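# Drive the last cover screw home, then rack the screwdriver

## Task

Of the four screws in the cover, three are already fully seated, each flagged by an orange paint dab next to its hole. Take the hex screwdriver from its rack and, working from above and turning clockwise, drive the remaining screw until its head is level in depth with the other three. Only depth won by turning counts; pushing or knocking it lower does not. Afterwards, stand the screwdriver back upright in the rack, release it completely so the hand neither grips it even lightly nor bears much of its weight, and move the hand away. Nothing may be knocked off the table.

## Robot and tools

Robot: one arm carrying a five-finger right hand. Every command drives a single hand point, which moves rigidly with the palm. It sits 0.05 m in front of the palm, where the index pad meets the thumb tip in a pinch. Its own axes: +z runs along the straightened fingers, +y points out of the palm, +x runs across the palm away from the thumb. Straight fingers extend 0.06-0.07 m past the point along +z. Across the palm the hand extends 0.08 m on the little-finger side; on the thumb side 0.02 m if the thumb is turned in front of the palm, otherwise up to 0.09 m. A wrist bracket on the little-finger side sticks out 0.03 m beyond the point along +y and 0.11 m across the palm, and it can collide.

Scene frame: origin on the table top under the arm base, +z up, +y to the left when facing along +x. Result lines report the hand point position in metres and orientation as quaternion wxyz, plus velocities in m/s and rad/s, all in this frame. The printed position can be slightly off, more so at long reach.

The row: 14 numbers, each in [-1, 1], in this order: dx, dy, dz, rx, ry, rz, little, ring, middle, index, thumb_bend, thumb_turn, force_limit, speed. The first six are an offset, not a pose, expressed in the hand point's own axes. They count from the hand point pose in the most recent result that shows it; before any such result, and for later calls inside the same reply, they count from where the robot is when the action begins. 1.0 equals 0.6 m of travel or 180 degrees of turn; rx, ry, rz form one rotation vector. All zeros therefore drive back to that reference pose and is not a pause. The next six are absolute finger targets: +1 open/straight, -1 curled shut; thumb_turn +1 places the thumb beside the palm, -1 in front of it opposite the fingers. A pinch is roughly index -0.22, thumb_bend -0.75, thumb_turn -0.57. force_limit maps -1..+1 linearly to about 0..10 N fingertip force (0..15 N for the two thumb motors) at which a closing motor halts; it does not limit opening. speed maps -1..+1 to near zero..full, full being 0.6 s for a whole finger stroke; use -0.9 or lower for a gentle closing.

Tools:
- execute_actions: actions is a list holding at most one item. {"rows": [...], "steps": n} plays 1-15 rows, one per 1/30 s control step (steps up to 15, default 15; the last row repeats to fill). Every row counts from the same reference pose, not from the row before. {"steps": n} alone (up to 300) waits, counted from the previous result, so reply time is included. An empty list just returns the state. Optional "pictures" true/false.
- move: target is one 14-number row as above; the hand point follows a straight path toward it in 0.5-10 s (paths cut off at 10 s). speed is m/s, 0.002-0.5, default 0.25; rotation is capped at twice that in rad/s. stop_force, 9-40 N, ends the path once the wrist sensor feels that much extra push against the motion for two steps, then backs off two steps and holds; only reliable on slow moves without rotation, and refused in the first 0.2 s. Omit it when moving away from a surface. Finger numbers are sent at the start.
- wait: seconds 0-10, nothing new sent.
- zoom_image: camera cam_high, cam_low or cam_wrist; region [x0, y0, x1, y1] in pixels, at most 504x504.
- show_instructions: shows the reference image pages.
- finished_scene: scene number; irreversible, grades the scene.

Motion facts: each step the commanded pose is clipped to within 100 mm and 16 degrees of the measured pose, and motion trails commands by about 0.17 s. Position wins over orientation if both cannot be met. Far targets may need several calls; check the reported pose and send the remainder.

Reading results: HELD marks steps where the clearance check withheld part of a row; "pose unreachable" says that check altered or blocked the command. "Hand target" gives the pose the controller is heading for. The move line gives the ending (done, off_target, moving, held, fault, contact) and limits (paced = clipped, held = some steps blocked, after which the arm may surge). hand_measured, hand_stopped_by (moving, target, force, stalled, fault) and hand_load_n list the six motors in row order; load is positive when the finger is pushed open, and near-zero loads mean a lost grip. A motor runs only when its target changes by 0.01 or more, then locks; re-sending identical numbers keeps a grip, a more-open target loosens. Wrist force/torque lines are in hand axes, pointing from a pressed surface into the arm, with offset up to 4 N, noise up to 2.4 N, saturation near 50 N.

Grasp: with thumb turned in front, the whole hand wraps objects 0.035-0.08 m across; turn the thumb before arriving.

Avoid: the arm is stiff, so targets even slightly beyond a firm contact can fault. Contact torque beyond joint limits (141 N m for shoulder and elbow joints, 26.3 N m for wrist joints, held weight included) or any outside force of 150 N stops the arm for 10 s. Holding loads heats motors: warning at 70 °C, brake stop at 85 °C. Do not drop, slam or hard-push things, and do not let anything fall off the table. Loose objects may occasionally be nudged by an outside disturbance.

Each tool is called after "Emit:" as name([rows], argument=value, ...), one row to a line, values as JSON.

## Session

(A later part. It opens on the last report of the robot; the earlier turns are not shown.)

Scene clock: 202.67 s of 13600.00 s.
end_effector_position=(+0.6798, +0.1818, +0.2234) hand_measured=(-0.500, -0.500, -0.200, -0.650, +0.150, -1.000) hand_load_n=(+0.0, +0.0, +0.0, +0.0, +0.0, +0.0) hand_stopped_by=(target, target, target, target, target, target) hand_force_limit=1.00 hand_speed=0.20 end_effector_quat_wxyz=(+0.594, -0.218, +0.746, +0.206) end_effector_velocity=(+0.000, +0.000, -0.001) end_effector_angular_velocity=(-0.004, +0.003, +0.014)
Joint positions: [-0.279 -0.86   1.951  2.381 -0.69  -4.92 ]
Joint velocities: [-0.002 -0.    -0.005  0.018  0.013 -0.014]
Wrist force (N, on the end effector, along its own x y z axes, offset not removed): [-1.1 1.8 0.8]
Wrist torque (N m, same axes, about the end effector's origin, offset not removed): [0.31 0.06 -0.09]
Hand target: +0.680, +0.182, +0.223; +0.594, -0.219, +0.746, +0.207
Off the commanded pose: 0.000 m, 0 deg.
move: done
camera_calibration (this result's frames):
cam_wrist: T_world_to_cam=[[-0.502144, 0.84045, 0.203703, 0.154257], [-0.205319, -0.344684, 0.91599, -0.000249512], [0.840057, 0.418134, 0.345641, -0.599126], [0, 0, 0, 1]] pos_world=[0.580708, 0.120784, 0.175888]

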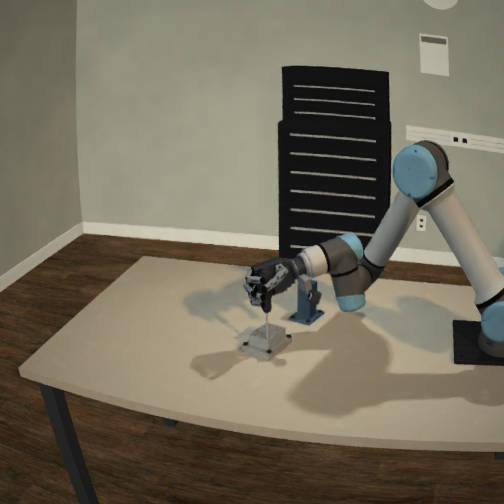

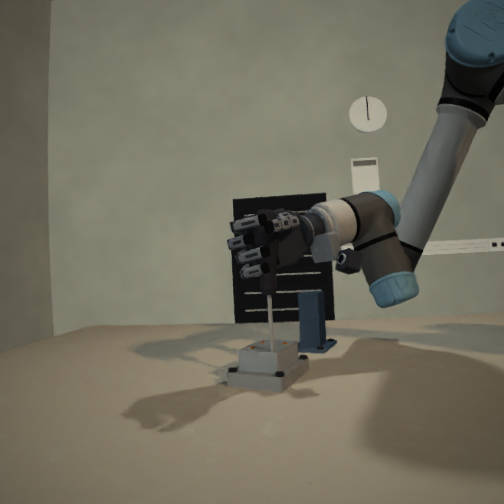

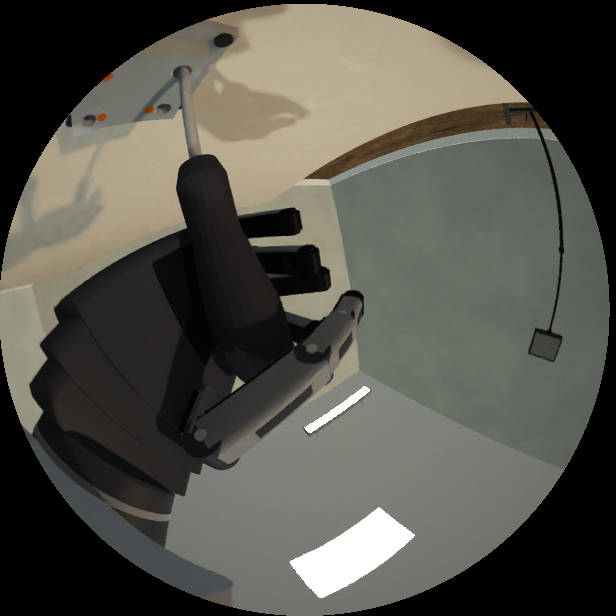

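Emit:
move(target=[0,0,0,0,0,0,-1,-1,-0.9,-1,-0.6,-1,1,0.2])

Emit:
move(target=[-0.0072,-0.046,0.016,0.162,-0.0127,0.0377,-1,-1,-0.9,-1,-0.6,-1,1,0.2], speed=0.3)

Emit:
move(target=[-0.0072,-0.0455,0.016,0.162,-0.0127,0.0377,-1,-1,-0.9,-1,-0.6,-1,1,0.2], speed=0.3)

Emit:
move(target=[0,0,0,0,0,0,-0.5,-0.5,-0.2,-0.65,0.15,-1,1,0.2])

Emit:
move(target=[0.0108,0.030,-0.037,-0.162,0.0127,-0.0377,-0.5,-0.5,-0.2,-0.65,0.15,-1,1,0.2], speed=0.3)

Emit:
move(target=[0.0108,0.0312,-0.035,-0.162,0.0127,-0.0377,-0.5,-0.5,-0.2,-0.65,0.15,-1,1,0.2], speed=0.3)

Emit:
move(target=[0,0,0,0,0,0,-1,-1,-0.9,-1,-0.6,-1,1,0.2])

Emit:
move(target=[-0.0072,-0.046,0.016,0.162,-0.0127,0.0377,-1,-1,-0.9,-1,-0.6,-1,1,0.2], speed=0.3)

Emit:
move(target=[-0.0072,-0.0455,0.016,0.162,-0.0127,0.0377,-1,-1,-0.9,-1,-0.6,-1,1,0.2], speed=0.3)

Emit:
move(target=[0,0,0,0,0,0,-0.5,-0.5,-0.2,-0.65,0.15,-1,1,0.2])

Emit:
move(target=[0.0108,0.030,-0.037,-0.162,0.0127,-0.0377,-0.5,-0.5,-0.2,-0.65,0.15,-1,1,0.2], speed=0.3)

Emit:
move(target=[0.0108,0.0312,-0.035,-0.162,0.0127,-0.0377,-0.5,-0.5,-0.2,-0.65,0.15,-1,1,0.2], speed=0.3)

Emit:
zoom_image(camera="cam_low", region=[240,270,300,370])

Scene clock: 207.00 s of 13600.00 s.
end_effector_position=(+0.6798, +0.1816, +0.2235) hand_measured=(-0.994, -0.902, -0.514, -0.904, -0.060, -1.000) hand_load_n=(+10.0, +11.0, +11.5, +6.0, +15.0, +1.0) hand_stopped_by=(force, force, force, force, force, target) hand_force_limit=1.00 hand_speed=0.20 end_effector_quat_wxyz=(+0.594, -0.218, +0.746, +0.206) end_effector_velocity=(-0.000, +0.000, -0.000) end_effector_angular_velocity=(+0.001, +0.002, +0.000)
Joint positions: [-0.279 -0.86   1.951  2.381 -0.69  -4.92 ]
Joint velocities: [ 0.001  0.     0.001  0.    -0.     0.001]
Wrist force (N, on the end effector, along its own x y z axes, offset not removed): [-0.6 0.9 4.1]
Wrist torque (N m, same axes, about the end effector's origin, offset not removed): [0.11 -0.53 -0.10]
Hand target: +0.680, +0.182, +0.223; +0.594, -0.218, +0.746, +0.206
Off the commanded pose: 0.000 m, 0 deg.
After step 90, 0.63 s passed at rest.
move: done
camera_calibration (this result's frames):
cam_wrist: T_world_to_cam=[[-0.502132, 0.840498, 0.203534, 0.154392], [-0.205509, -0.344589, 0.915983, -0.000239256], [0.840018, 0.418116, 0.345759, -0.599153], [0, 0, 0, 1]] pos_world=[0.580775, 0.120666, 0.175958]

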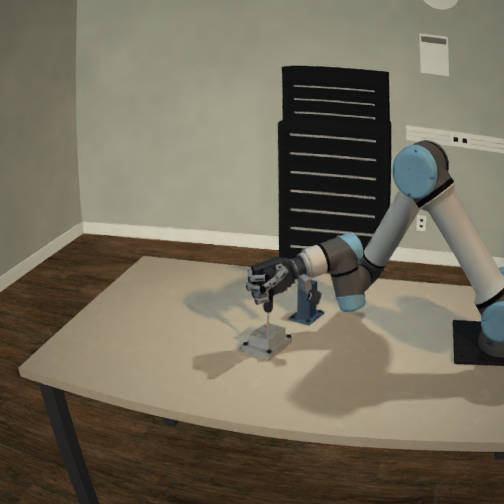

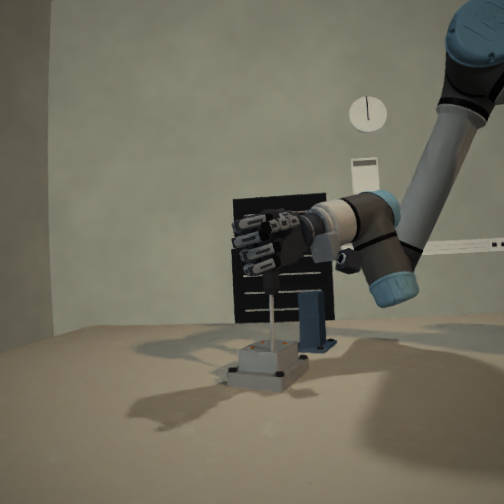

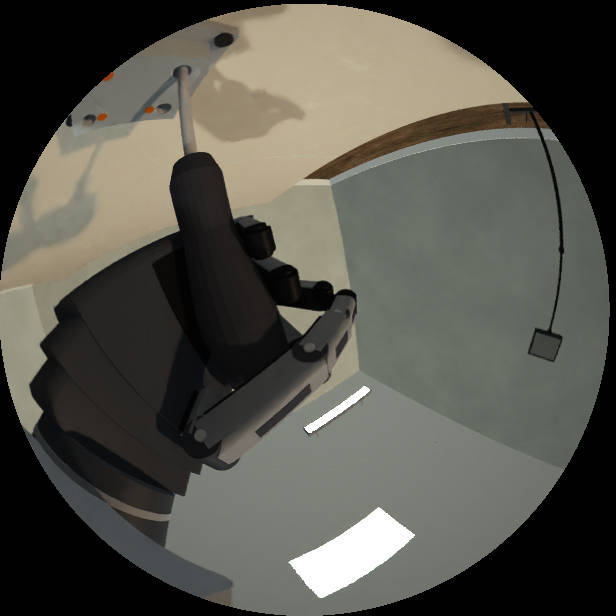

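Scene clock: 208.50 s of 13600.00 s.
end_effector_position=(+0.7038, +0.1648, +0.2245) hand_measured=(-0.994, -0.902, -0.514, -0.904, -0.058, -1.000) hand_load_n=(+7.0, +10.5, +11.5, +8.0, +15.5, +0.5) hand_stopped_by=(force, force, force, force, force, target) hand_force_limit=1.00 hand_speed=0.20 end_effector_quat_wxyz=(+0.632, -0.014, +0.773, +0.051) end_effector_velocity=(+0.001, -0.000, +0.001) end_effector_angular_velocity=(-0.000, -0.002, -0.015)
Joint positions: [-0.104 -0.882  2.043  2.181 -1.362 -4.69 ]
Joint velocities: [ 0.008  0.001 -0.003 -0.    -0.023  0.005]
Wrist force (N, on the end effector, along its own x y z axes, offset not removed): [-1.7 -2.2 3.7]
Wrist torque (N m, same axes, about the end effector's origin, offset not removed): [0.10 -0.48 -0.78]
Hand target: +0.704, +0.165, +0.225; +0.632, -0.013, +0.773, +0.051
Off the commanded pose: 0.000 m, 0 deg.
move: done
camera_calibration (this result's frames):
cam_wrist: T_world_to_cam=[[-0.01858, 0.975906, 0.217398, -0.185345], [-0.359465, -0.209417, 0.909357, 0.0855181], [0.932974, -0.0612513, 0.354695, -0.601034], [0, 0, 0, 1]] pos_world=[0.588046, 0.161974, 0.175711]

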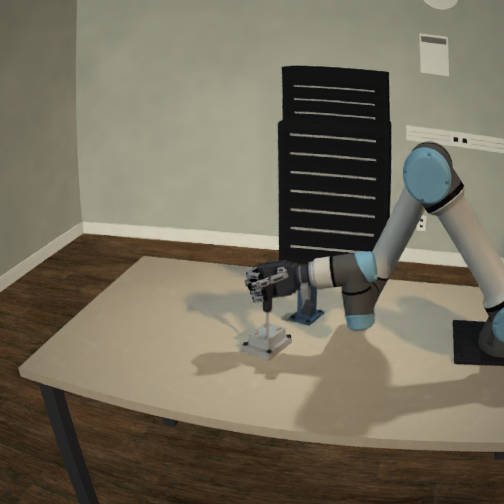

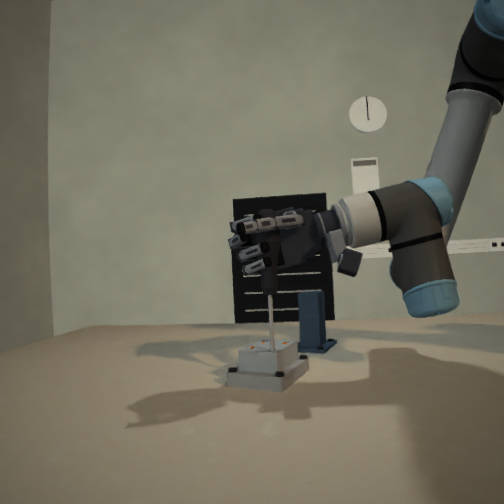

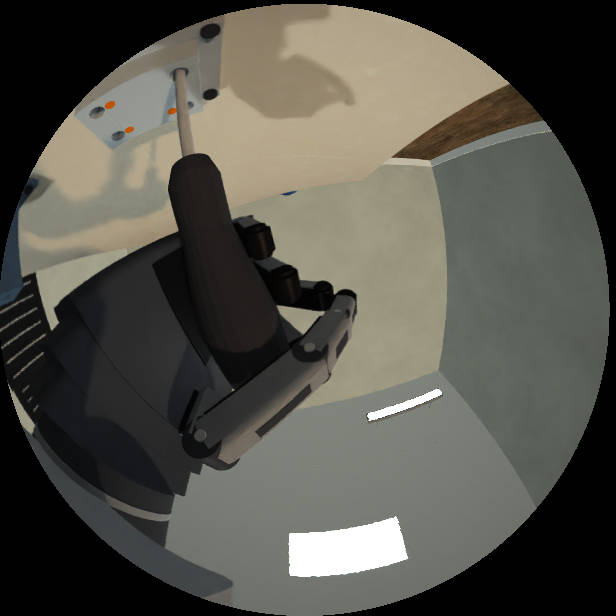

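Scene clock: 210.00 s of 13600.00 s.
end_effector_position=(+0.7162, +0.1385, +0.2253) hand_measured=(-0.994, -0.902, -0.514, -0.904, -0.058, -1.000) hand_load_n=(+5.5, +10.5, +11.0, +9.0, +16.0, -0.5) hand_stopped_by=(force, force, force, force, force, target) hand_force_limit=1.00 hand_speed=0.20 end_effector_quat_wxyz=(+0.626, +0.191, +0.748, -0.107) end_effector_velocity=(+0.001, -0.002, +0.001) end_effector_angular_velocity=(+0.001, -0.000, -0.017)
Joint positions: [ 0.127 -0.845  1.949  2.262 -2.095 -4.516]
Joint velocities: [ 0.005  0.001 -0.007  0.008 -0.022  0.007]
Wrist force (N, on the end effector, along its own x y z axes, offset not removed): [-2.5 -6.0 3.0]
Wrist torque (N m, same axes, about the end effector's origin, offset not removed): [0.12 -0.62 -1.63]
Hand target: +0.716, +0.138, +0.225; +0.626, +0.192, +0.748, -0.108
Off the commanded pose: 0.000 m, 0 deg.
move: done
camera_calibration (this result's frames):
cam_wrist: T_world_to_cam=[[0.46784, 0.85215, 0.234448, -0.49469], [-0.425528, -0.0153182, 0.904815, 0.105212], [0.77463, -0.523073, 0.355448, -0.437245], [0, 0, 0, 1]] pos_world=[0.61491, 0.194451, 0.176199]

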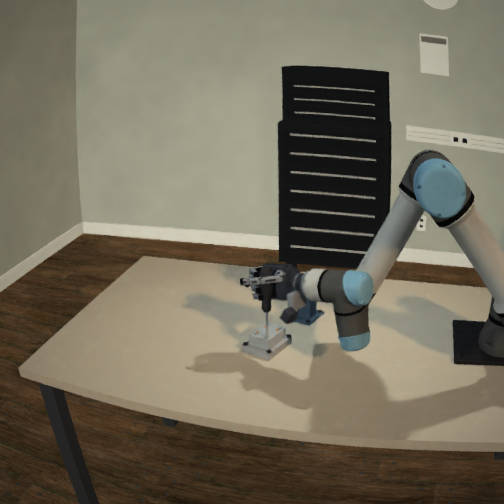

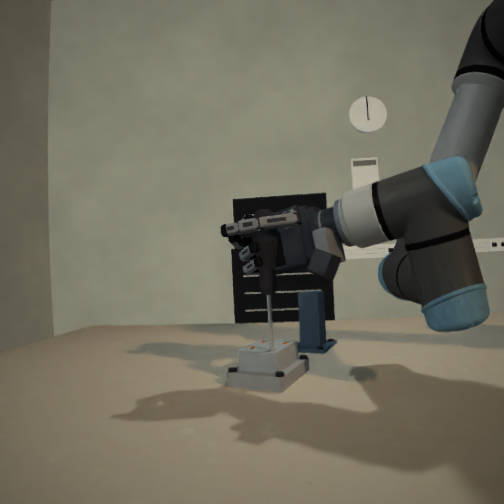

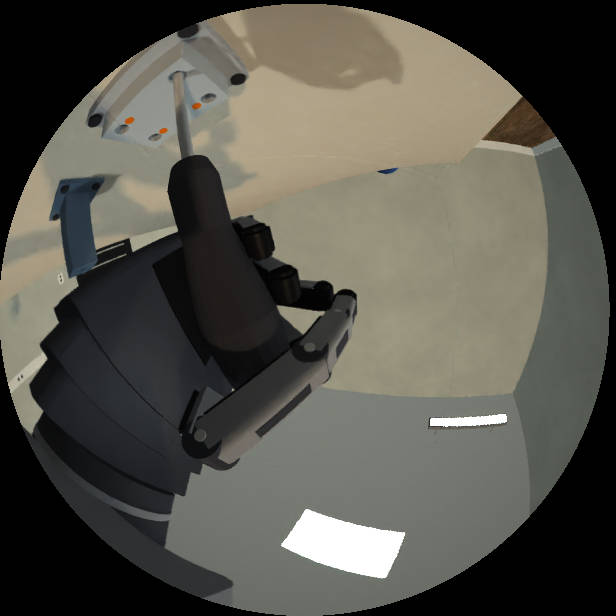

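Scene clock: 210.53 s of 13600.00 s.
end_effector_position=(+0.7162, +0.1387, +0.2253) hand_measured=(-0.500, -0.500, -0.200, -0.650, +0.150, -1.000) hand_load_n=(+0.0, +0.0, +0.0, +0.0, +0.0, +0.0) hand_stopped_by=(target, target, target, target, target, target) hand_force_limit=1.00 hand_speed=0.20 end_effector_quat_wxyz=(+0.626, +0.191, +0.748, -0.107) end_effector_velocity=(+0.000, +0.000, -0.000) end_effector_angular_velocity=(-0.001, +0.001, +0.001)
Joint positions: [ 0.127 -0.845  1.949  2.262 -2.095 -4.516]
Joint velocities: [ 0.     0.    -0.    -0.     0.001 -0.002]
Wrist force (N, on the end effector, along its own x y z axes, offset not removed): [0.6 1.2 0.5]
Wrist torque (N m, same axes, about the end effector's origin, offset not removed): [0.33 -0.15 0.11]
Hand target: +0.716, +0.138, +0.225; +0.626, +0.191, +0.748, -0.107
Off the commanded pose: 0.000 m, 0 deg.
move: done
camera_calibration (this result's frames):
cam_wrist: T_world_to_cam=[[0.467648, 0.852201, 0.234645, -0.494769], [-0.42568, -0.0155183, 0.904741, 0.105345], [0.774662, -0.522984, 0.355508, -0.437253], [0, 0, 0, 1]] pos_world=[0.614945, 0.194601, 0.176232]

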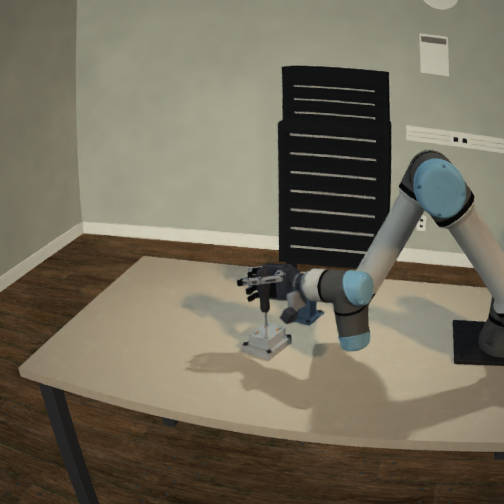

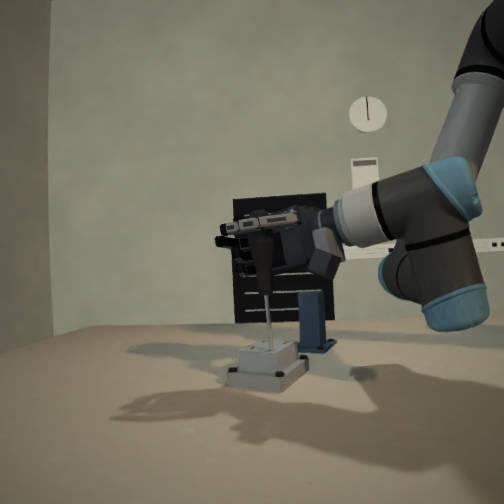

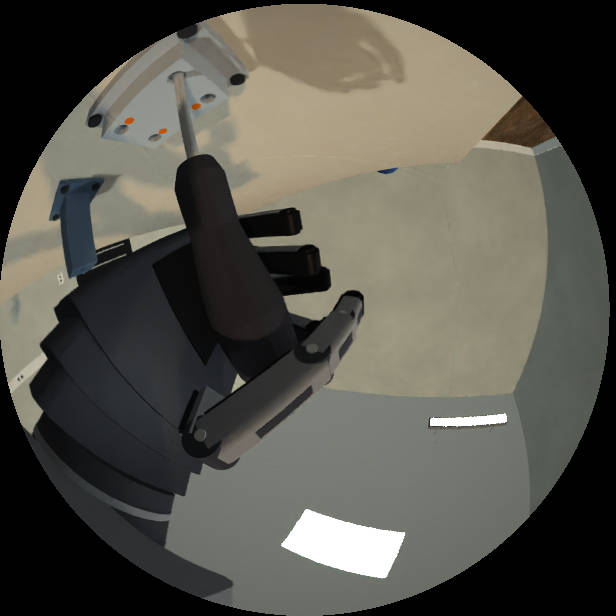

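Scene clock: 212.03 s of 13600.00 s.
end_effector_position=(+0.7030, +0.1647, +0.2246) hand_measured=(-0.500, -0.500, -0.200, -0.650, +0.150, -1.000) hand_load_n=(+0.0, +0.0, +0.0, +0.0, +0.0, +0.0) hand_stopped_by=(target, target, target, target, target, target) hand_force_limit=1.00 hand_speed=0.20 end_effector_quat_wxyz=(+0.632, -0.014, +0.773, +0.052) end_effector_velocity=(+0.000, +0.001, -0.000) end_effector_angular_velocity=(-0.000, +0.001, +0.015)
Joint positions: [-0.104 -0.883  2.046  2.18  -1.361 -4.69 ]
Joint velocities: [-0.006  0.001 -0.003  0.004  0.021 -0.005]
Wrist force (N, on the end effector, along its own x y z axes, offset not removed): [-0.1 2.6 1.5]
Wrist torque (N m, same axes, about the end effector's origin, offset not removed): [0.41 -0.10 0.10]
Hand target: +0.703, +0.165, +0.225; +0.632, -0.015, +0.773, +0.052
Off the commanded pose: 0.000 m, 0 deg.
move: done
camera_calibration (this result's frames):
cam_wrist: T_world_to_cam=[[-0.0189208, 0.975891, 0.217435, -0.185037], [-0.35983, -0.209549, 0.909182, 0.0854179], [0.932826, -0.0610374, 0.35512, -0.60037], [0, 0, 0, 1]] pos_world=[0.587276, 0.16183, 0.175777]

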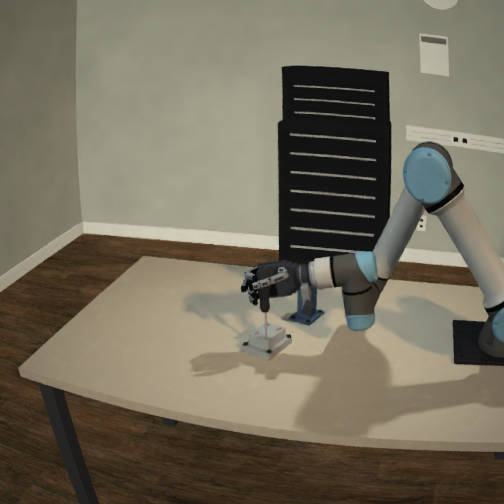

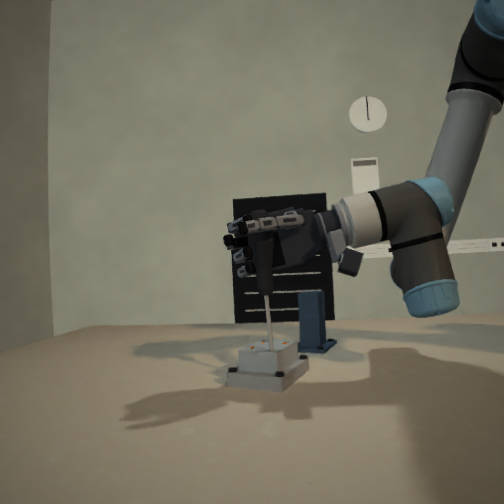

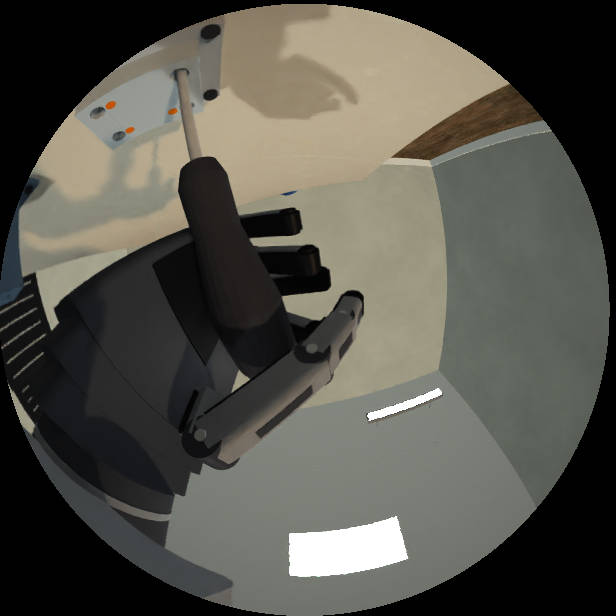

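Scene clock: 213.53 s of 13600.00 s.
end_effector_position=(+0.6797, +0.1815, +0.2234) hand_measured=(-0.500, -0.500, -0.200, -0.650, +0.150, -1.000) hand_load_n=(+0.0, +0.0, +0.0, +0.0, +0.0, +0.0) hand_stopped_by=(target, target, target, target, target, target) hand_force_limit=1.00 hand_speed=0.20 end_effector_quat_wxyz=(+0.595, -0.218, +0.746, +0.206) end_effector_velocity=(+0.000, -0.000, -0.001) end_effector_angular_velocity=(-0.003, +0.003, +0.013)
Joint positions: [-0.28  -0.859  1.951  2.38  -0.689 -4.92 ]
Joint velocities: [-0.003  0.    -0.005  0.018  0.014 -0.014]
Wrist force (N, on the end effector, along its own x y z axes, offset not removed): [0.6 2.7 1.5]
Wrist torque (N m, same axes, about the end effector's origin, offset not removed): [0.32 -0.14 0.05]
Hand target: +0.680, +0.182, +0.223; +0.594, -0.219, +0.746, +0.207
Off the commanded pose: 0.000 m, 0 deg.
move: done
camera_calibration (this result's frames):
cam_wrist: T_world_to_cam=[[-0.502521, 0.840238, 0.203648, 0.154794], [-0.206027, -0.345146, 0.915657, 0.000281657], [0.839658, 0.41818, 0.346554, -0.598914], [0, 0, 0, 1]] pos_world=[0.580729, 0.120487, 0.175775]

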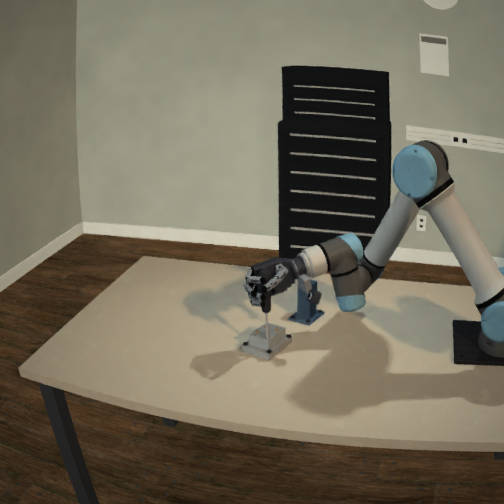

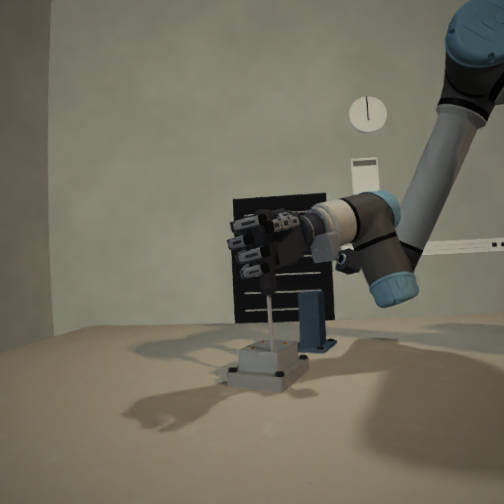

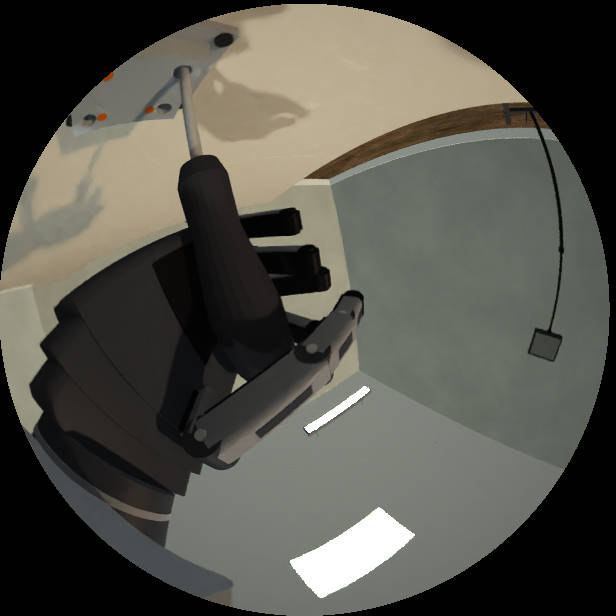

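Scene clock: 214.07 s of 13600.00 s.
end_effector_position=(+0.6798, +0.1814, +0.2235) hand_measured=(-0.994, -0.902, -0.514, -0.904, -0.058, -1.000) hand_load_n=(+10.0, +11.0, +11.5, +6.0, +15.0, +1.0) hand_stopped_by=(force, force, force, force, force, target) hand_force_limit=1.00 hand_speed=0.20 end_effector_quat_wxyz=(+0.595, -0.218, +0.746, +0.206) end_effector_velocity=(+0.000, -0.000, +0.000) end_effector_angular_velocity=(+0.000, -0.001, -0.001)
Joint positions: [-0.28  -0.859  1.95   2.38  -0.689 -4.92 ]
Joint velocities: [-0.    -0.    -0.    -0.    -0.     0.001]
Wrist force (N, on the end effector, along its own x y z axes, offset not removed): [2.7 0.9 3.5]
Wrist torque (N m, same axes, about the end effector's origin, offset not removed): [0.28 -0.94 0.06]
Hand target: +0.680, +0.181, +0.223; +0.595, -0.218, +0.746, +0.206
Off the commanded pose: 0.000 m, 0 deg.
move: done
camera_calibration (this result's frames):
cam_wrist: T_world_to_cam=[[-0.502519, 0.840271, 0.203517, 0.154877], [-0.206179, -0.345078, 0.915648, 0.00032454], [0.839622, 0.41817, 0.346655, -0.598948], [0, 0, 0, 1]] pos_world=[0.580785, 0.120435, 0.175811]

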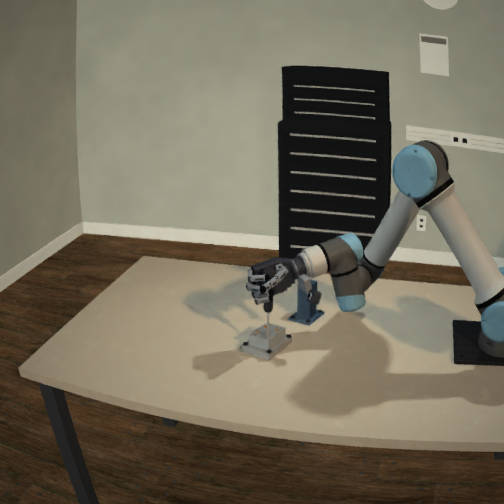

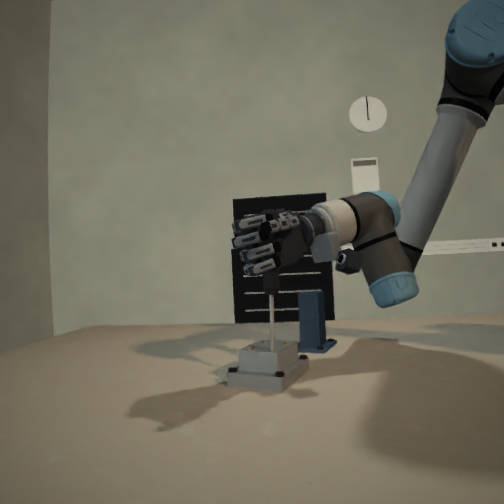

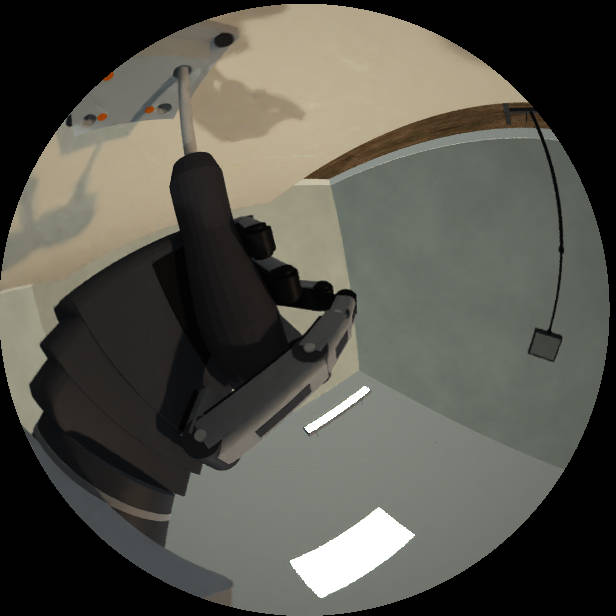

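Scene clock: 215.57 s of 13600.00 s.
end_effector_position=(+0.7038, +0.1645, +0.2245) hand_measured=(-0.994, -0.902, -0.514, -0.904, -0.058, -1.000) hand_load_n=(+7.0, +10.5, +11.5, +7.5, +15.5, +0.5) hand_stopped_by=(force, force, force, force, force, target) hand_force_limit=1.00 hand_speed=0.20 end_effector_quat_wxyz=(+0.632, -0.014, +0.773, +0.052) end_effector_velocity=(+0.001, -0.000, -0.000) end_effector_angular_velocity=(-0.000, +0.001, -0.017)
Joint positions: [-0.104 -0.881  2.043  2.18  -1.361 -4.689]
Joint velocities: [ 0.008  0.001 -0.002  0.    -0.025  0.005]
Wrist force (N, on the end effector, along its own x y z axes, offset not removed): [-1.4 -2.3 3.7]
Wrist torque (N m, same axes, about the end effector's origin, offset not removed): [0.12 -0.57 -0.85]
Hand target: +0.704, +0.165, +0.225; +0.632, -0.013, +0.773, +0.051
Off the commanded pose: 0.000 m, 0 deg.
move: done
camera_calibration (this result's frames):
cam_wrist: T_world_to_cam=[[-0.019013, 0.975798, 0.217846, -0.1849], [-0.360161, -0.209942, 0.90896, 0.0861443], [0.932696, -0.0611775, 0.355436, -0.600982], [0, 0, 0, 1]] pos_world=[0.588044, 0.161744, 0.175589]

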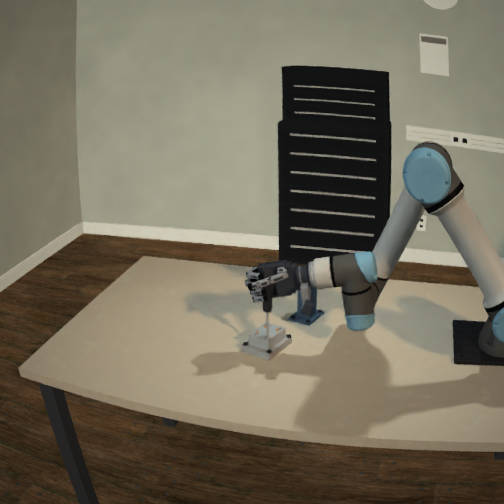

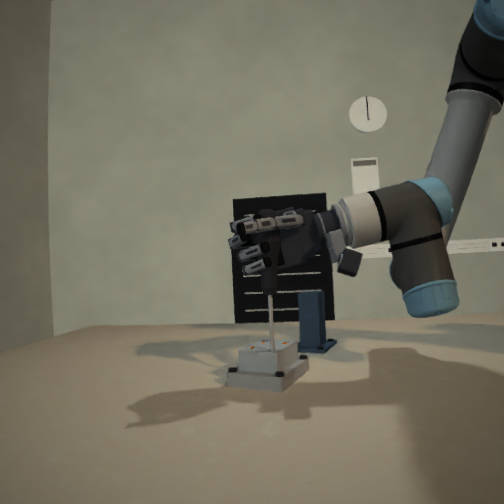

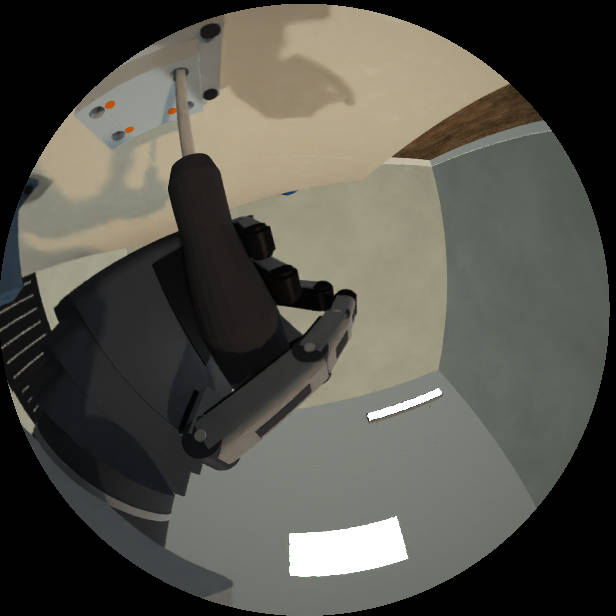

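Scene clock: 217.07 s of 13600.00 s.
end_effector_position=(+0.7161, +0.1383, +0.2253) hand_measured=(-0.994, -0.902, -0.514, -0.904, -0.058, -1.000) hand_load_n=(+5.5, +10.5, +11.0, +8.5, +16.0, -0.5) hand_stopped_by=(force, force, force, force, force, target) hand_force_limit=1.00 hand_speed=0.20 end_effector_quat_wxyz=(+0.626, +0.191, +0.748, -0.107) end_effector_velocity=(+0.001, -0.001, -0.000) end_effector_angular_velocity=(+0.001, +0.001, -0.015)
Joint positions: [ 0.127 -0.845  1.949  2.261 -2.094 -4.516]
Joint velocities: [ 0.006  0.002 -0.008  0.01  -0.02   0.007]
Wrist force (N, on the end effector, along its own x y z axes, offset not removed): [-3.5 -6.9 3.2]
Wrist torque (N m, same axes, about the end effector's origin, offset not removed): [-0.09 -0.55 -1.57]
Hand target: +0.716, +0.138, +0.225; +0.626, +0.192, +0.748, -0.107
Off the commanded pose: 0.000 m, 0 deg.
move: done
camera_calibration (this result's frames):
cam_wrist: T_world_to_cam=[[0.467425, 0.85216, 0.235238, -0.494362], [-0.426271, -0.0158577, 0.904457, 0.105905], [0.774472, -0.523041, 0.355839, -0.437302], [0, 0, 0, 1]] pos_world=[0.6149, 0.194228, 0.176115]

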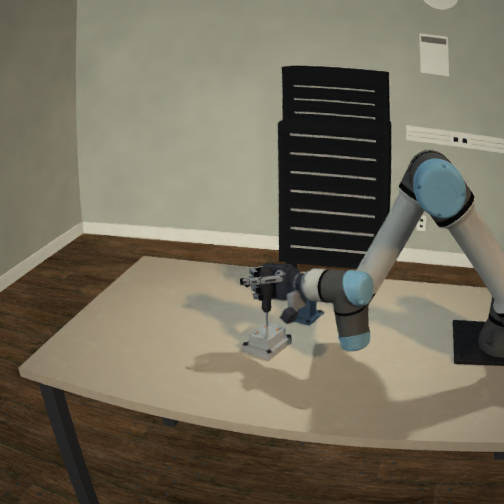

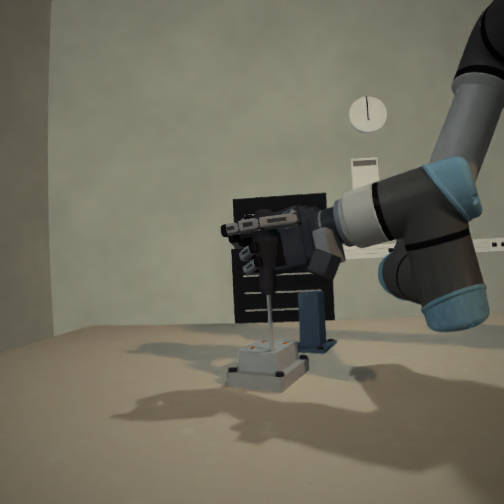

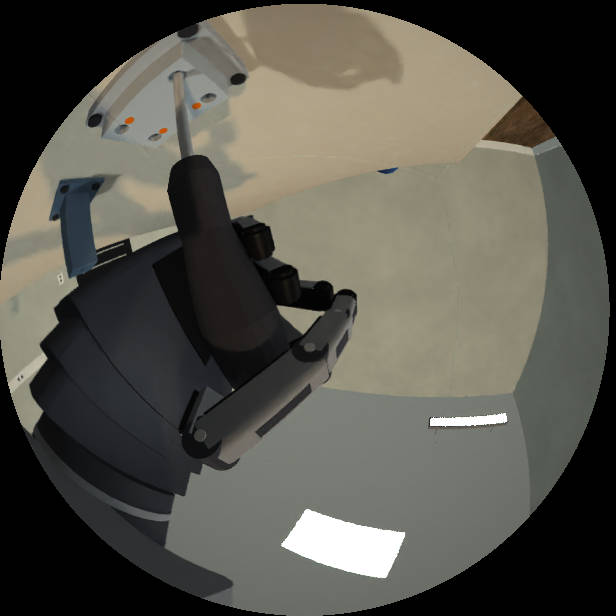

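Scene clock: 217.60 s of 13600.00 s.
end_effector_position=(+0.7162, +0.1384, +0.2253) hand_measured=(-0.500, -0.500, -0.200, -0.650, +0.150, -1.000) hand_load_n=(+0.0, +0.0, +0.0, +0.0, +0.0, +0.0) hand_stopped_by=(target, target, target, target, target, target) hand_force_limit=1.00 hand_speed=0.20 end_effector_quat_wxyz=(+0.627, +0.191, +0.748, -0.106) end_effector_velocity=(+0.000, -0.001, +0.000) end_effector_angular_velocity=(-0.001, -0.001, -0.001)
Joint positions: [ 0.127 -0.845  1.949  2.261 -2.094 -4.515]
Joint velocities: [-0.001 -0.    -0.    -0.001 -0.    -0.002]
Wrist force (N, on the end effector, along its own x y z axes, offset not removed): [-0.6 1.9 1.5]
Wrist torque (N m, same axes, about the end effector's origin, offset not removed): [0.23 -0.03 0.00]
Hand target: +0.716, +0.138, +0.225; +0.626, +0.191, +0.748, -0.107
Off the commanded pose: 0.000 m, 0 deg.
move: done
camera_calibration (this result's frames):
cam_wrist: T_world_to_cam=[[0.467232, 0.852212, 0.235433, -0.494439], [-0.426421, -0.016057, 0.904382, 0.106037], [0.774506, -0.52295, 0.355899, -0.43731], [0, 0, 0, 1]] pos_world=[0.614933, 0.194379, 0.176147]

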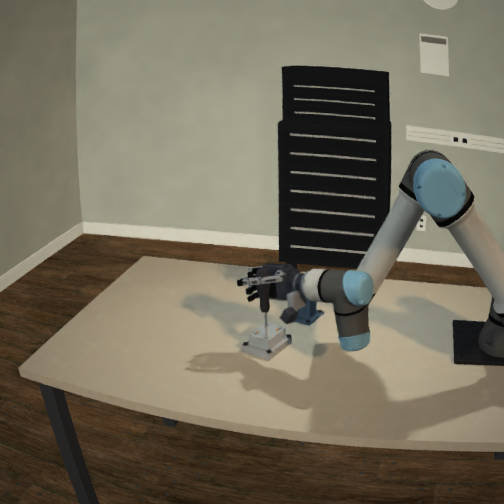

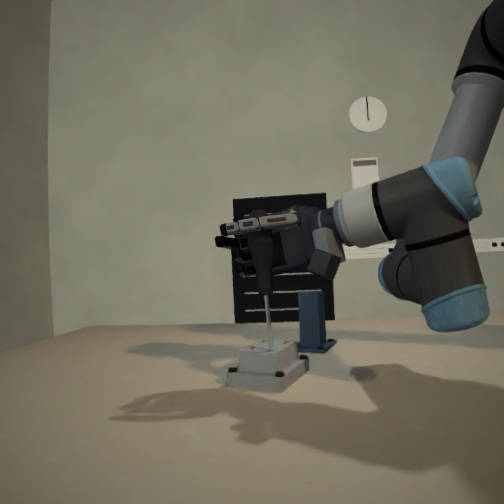

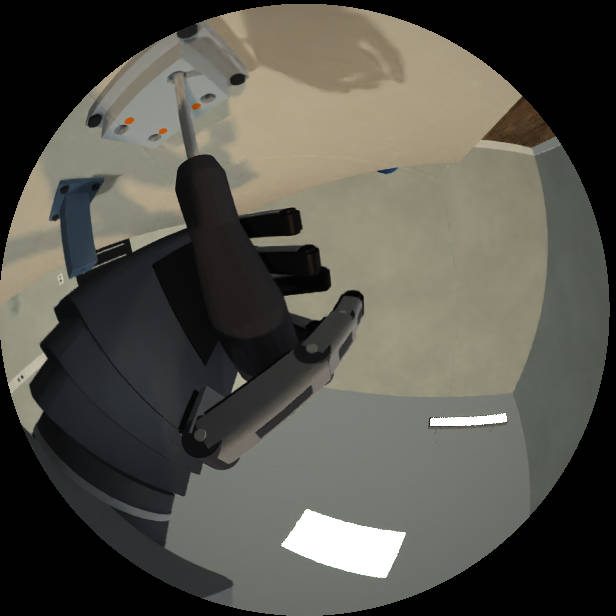

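Scene clock: 219.10 s of 13600.00 s.
end_effector_position=(+0.7030, +0.1644, +0.2246) hand_measured=(-0.500, -0.500, -0.200, -0.650, +0.150, -1.000) hand_load_n=(+0.0, +0.0, +0.0, +0.0, +0.0, +0.0) hand_stopped_by=(target, target, target, target, target, target) hand_force_limit=1.00 hand_speed=0.20 end_effector_quat_wxyz=(+0.632, -0.014, +0.773, +0.052) end_effector_velocity=(+0.000, +0.001, -0.000) end_effector_angular_velocity=(-0.000, +0.002, +0.015)
Joint positions: [-0.105 -0.882  2.046  2.178 -1.36  -4.69 ]
Joint velocities: [-0.006  0.001 -0.003  0.004  0.021 -0.005]
Wrist force (N, on the end effector, along its own x y z axes, offset not removed): [-0.3 3.0 0.8]
Wrist torque (N m, same axes, about the end effector's origin, offset not removed): [0.50 -0.01 0.06]
Hand target: +0.703, +0.165, +0.225; +0.632, -0.015, +0.773, +0.052
Off the commanded pose: 0.000 m, 0 deg.
move: done
camera_calibration (this result's frames):
cam_wrist: T_world_to_cam=[[-0.0193553, 0.975783, 0.217881, -0.184592], [-0.360525, -0.210072, 0.908786, 0.0860432], [0.932549, -0.0609615, 0.35586, -0.600318], [0, 0, 0, 1]] pos_world=[0.587274, 0.1616, 0.175653]

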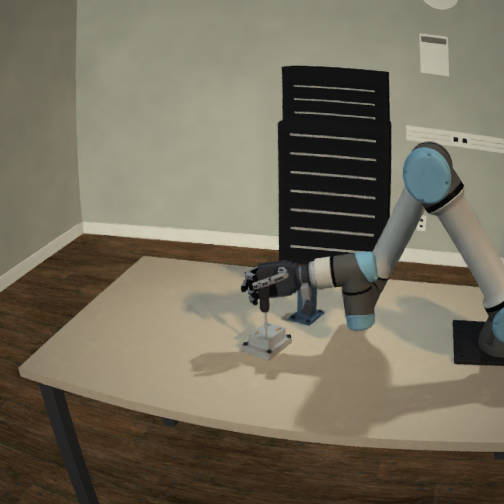

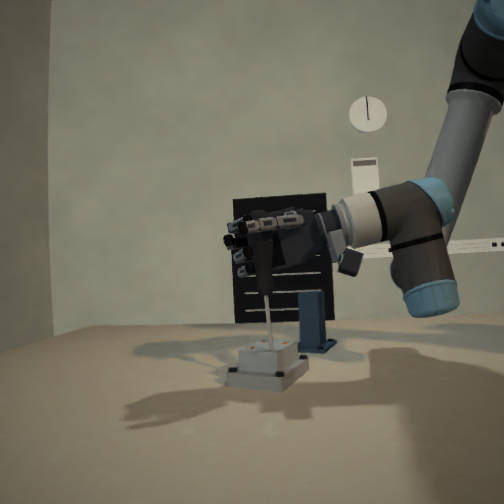

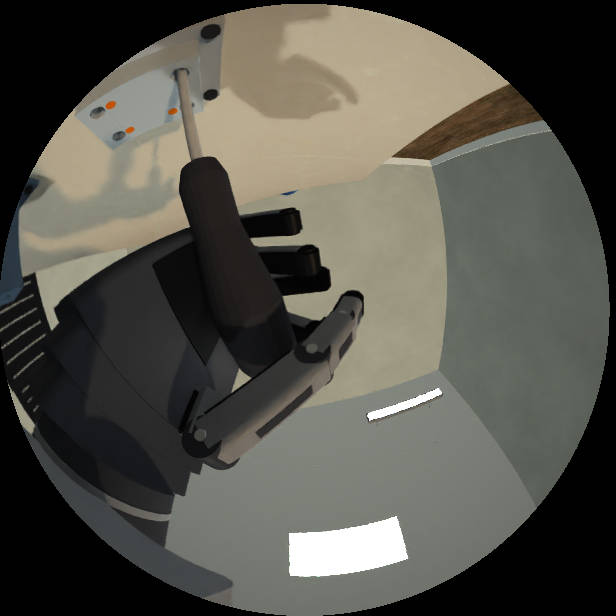

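Scene clock: 220.60 s of 13600.00 s.
end_effector_position=(+0.6797, +0.1812, +0.2234) hand_measured=(-0.500, -0.500, -0.200, -0.650, +0.150, -1.000) hand_load_n=(+0.0, +0.0, +0.0, +0.0, +0.0, +0.0) hand_stopped_by=(target, target, target, target, target, target) hand_force_limit=1.00 hand_speed=0.20 end_effector_quat_wxyz=(+0.595, -0.218, +0.745, +0.207) end_effector_velocity=(-0.000, +0.000, -0.001) end_effector_angular_velocity=(-0.003, +0.004, +0.015)
Joint positions: [-0.28  -0.859  1.95   2.378 -0.688 -4.919]
Joint velocities: [-0.002  0.    -0.005  0.019  0.015 -0.014]
Wrist force (N, on the end effector, along its own x y z axes, offset not removed): [-0.5 2.4 1.7]
Wrist torque (N m, same axes, about the end effector's origin, offset not removed): [0.23 0.01 -0.01]
Hand target: +0.680, +0.181, +0.223; +0.595, -0.219, +0.745, +0.207
Off the commanded pose: 0.000 m, 0 deg.
move: done
camera_calibration (this result's frames):
cam_wrist: T_world_to_cam=[[-0.502908, 0.84001, 0.203632, 0.155278], [-0.20669, -0.345633, 0.915323, 0.000842353], [0.839263, 0.418235, 0.347444, -0.598707], [0, 0, 0, 1]] pos_world=[0.580737, 0.120256, 0.175626]

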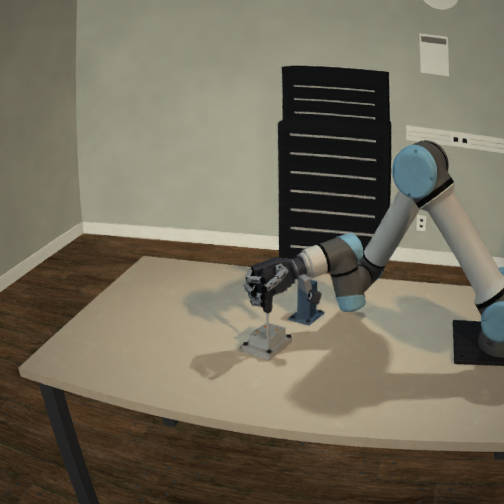

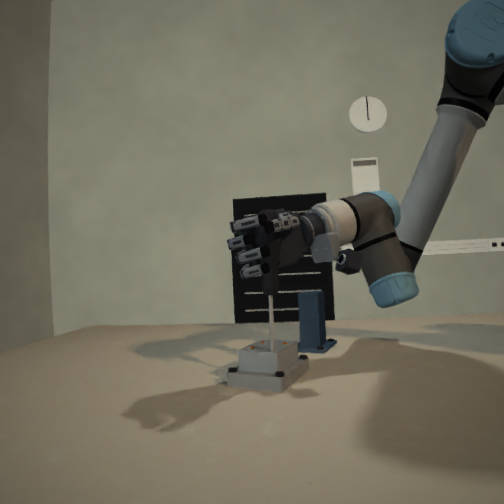

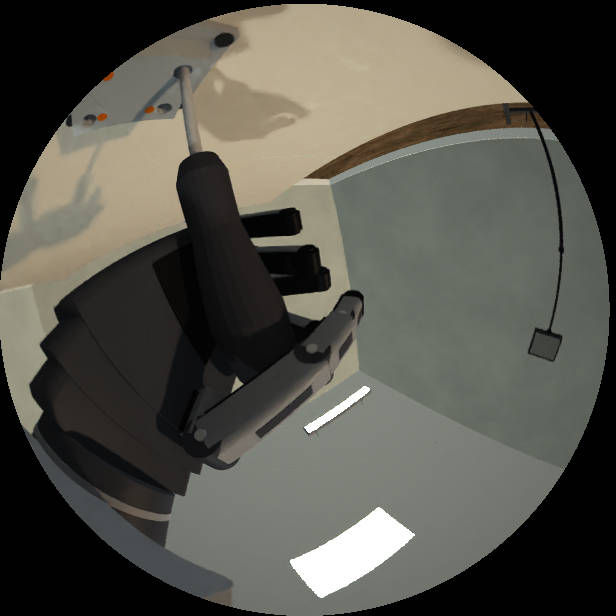

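Region (240, 270, 300, 370) of cam_low's 504x504 image, scaled by 5.040, with more detail than that image has; it fills the left 302 columns of this view, and the rest is white.

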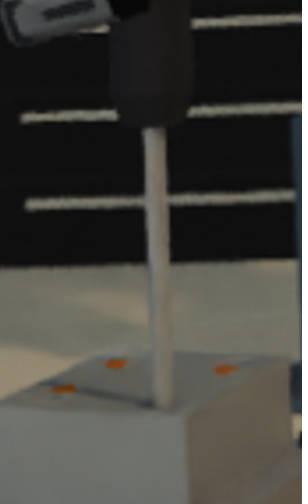

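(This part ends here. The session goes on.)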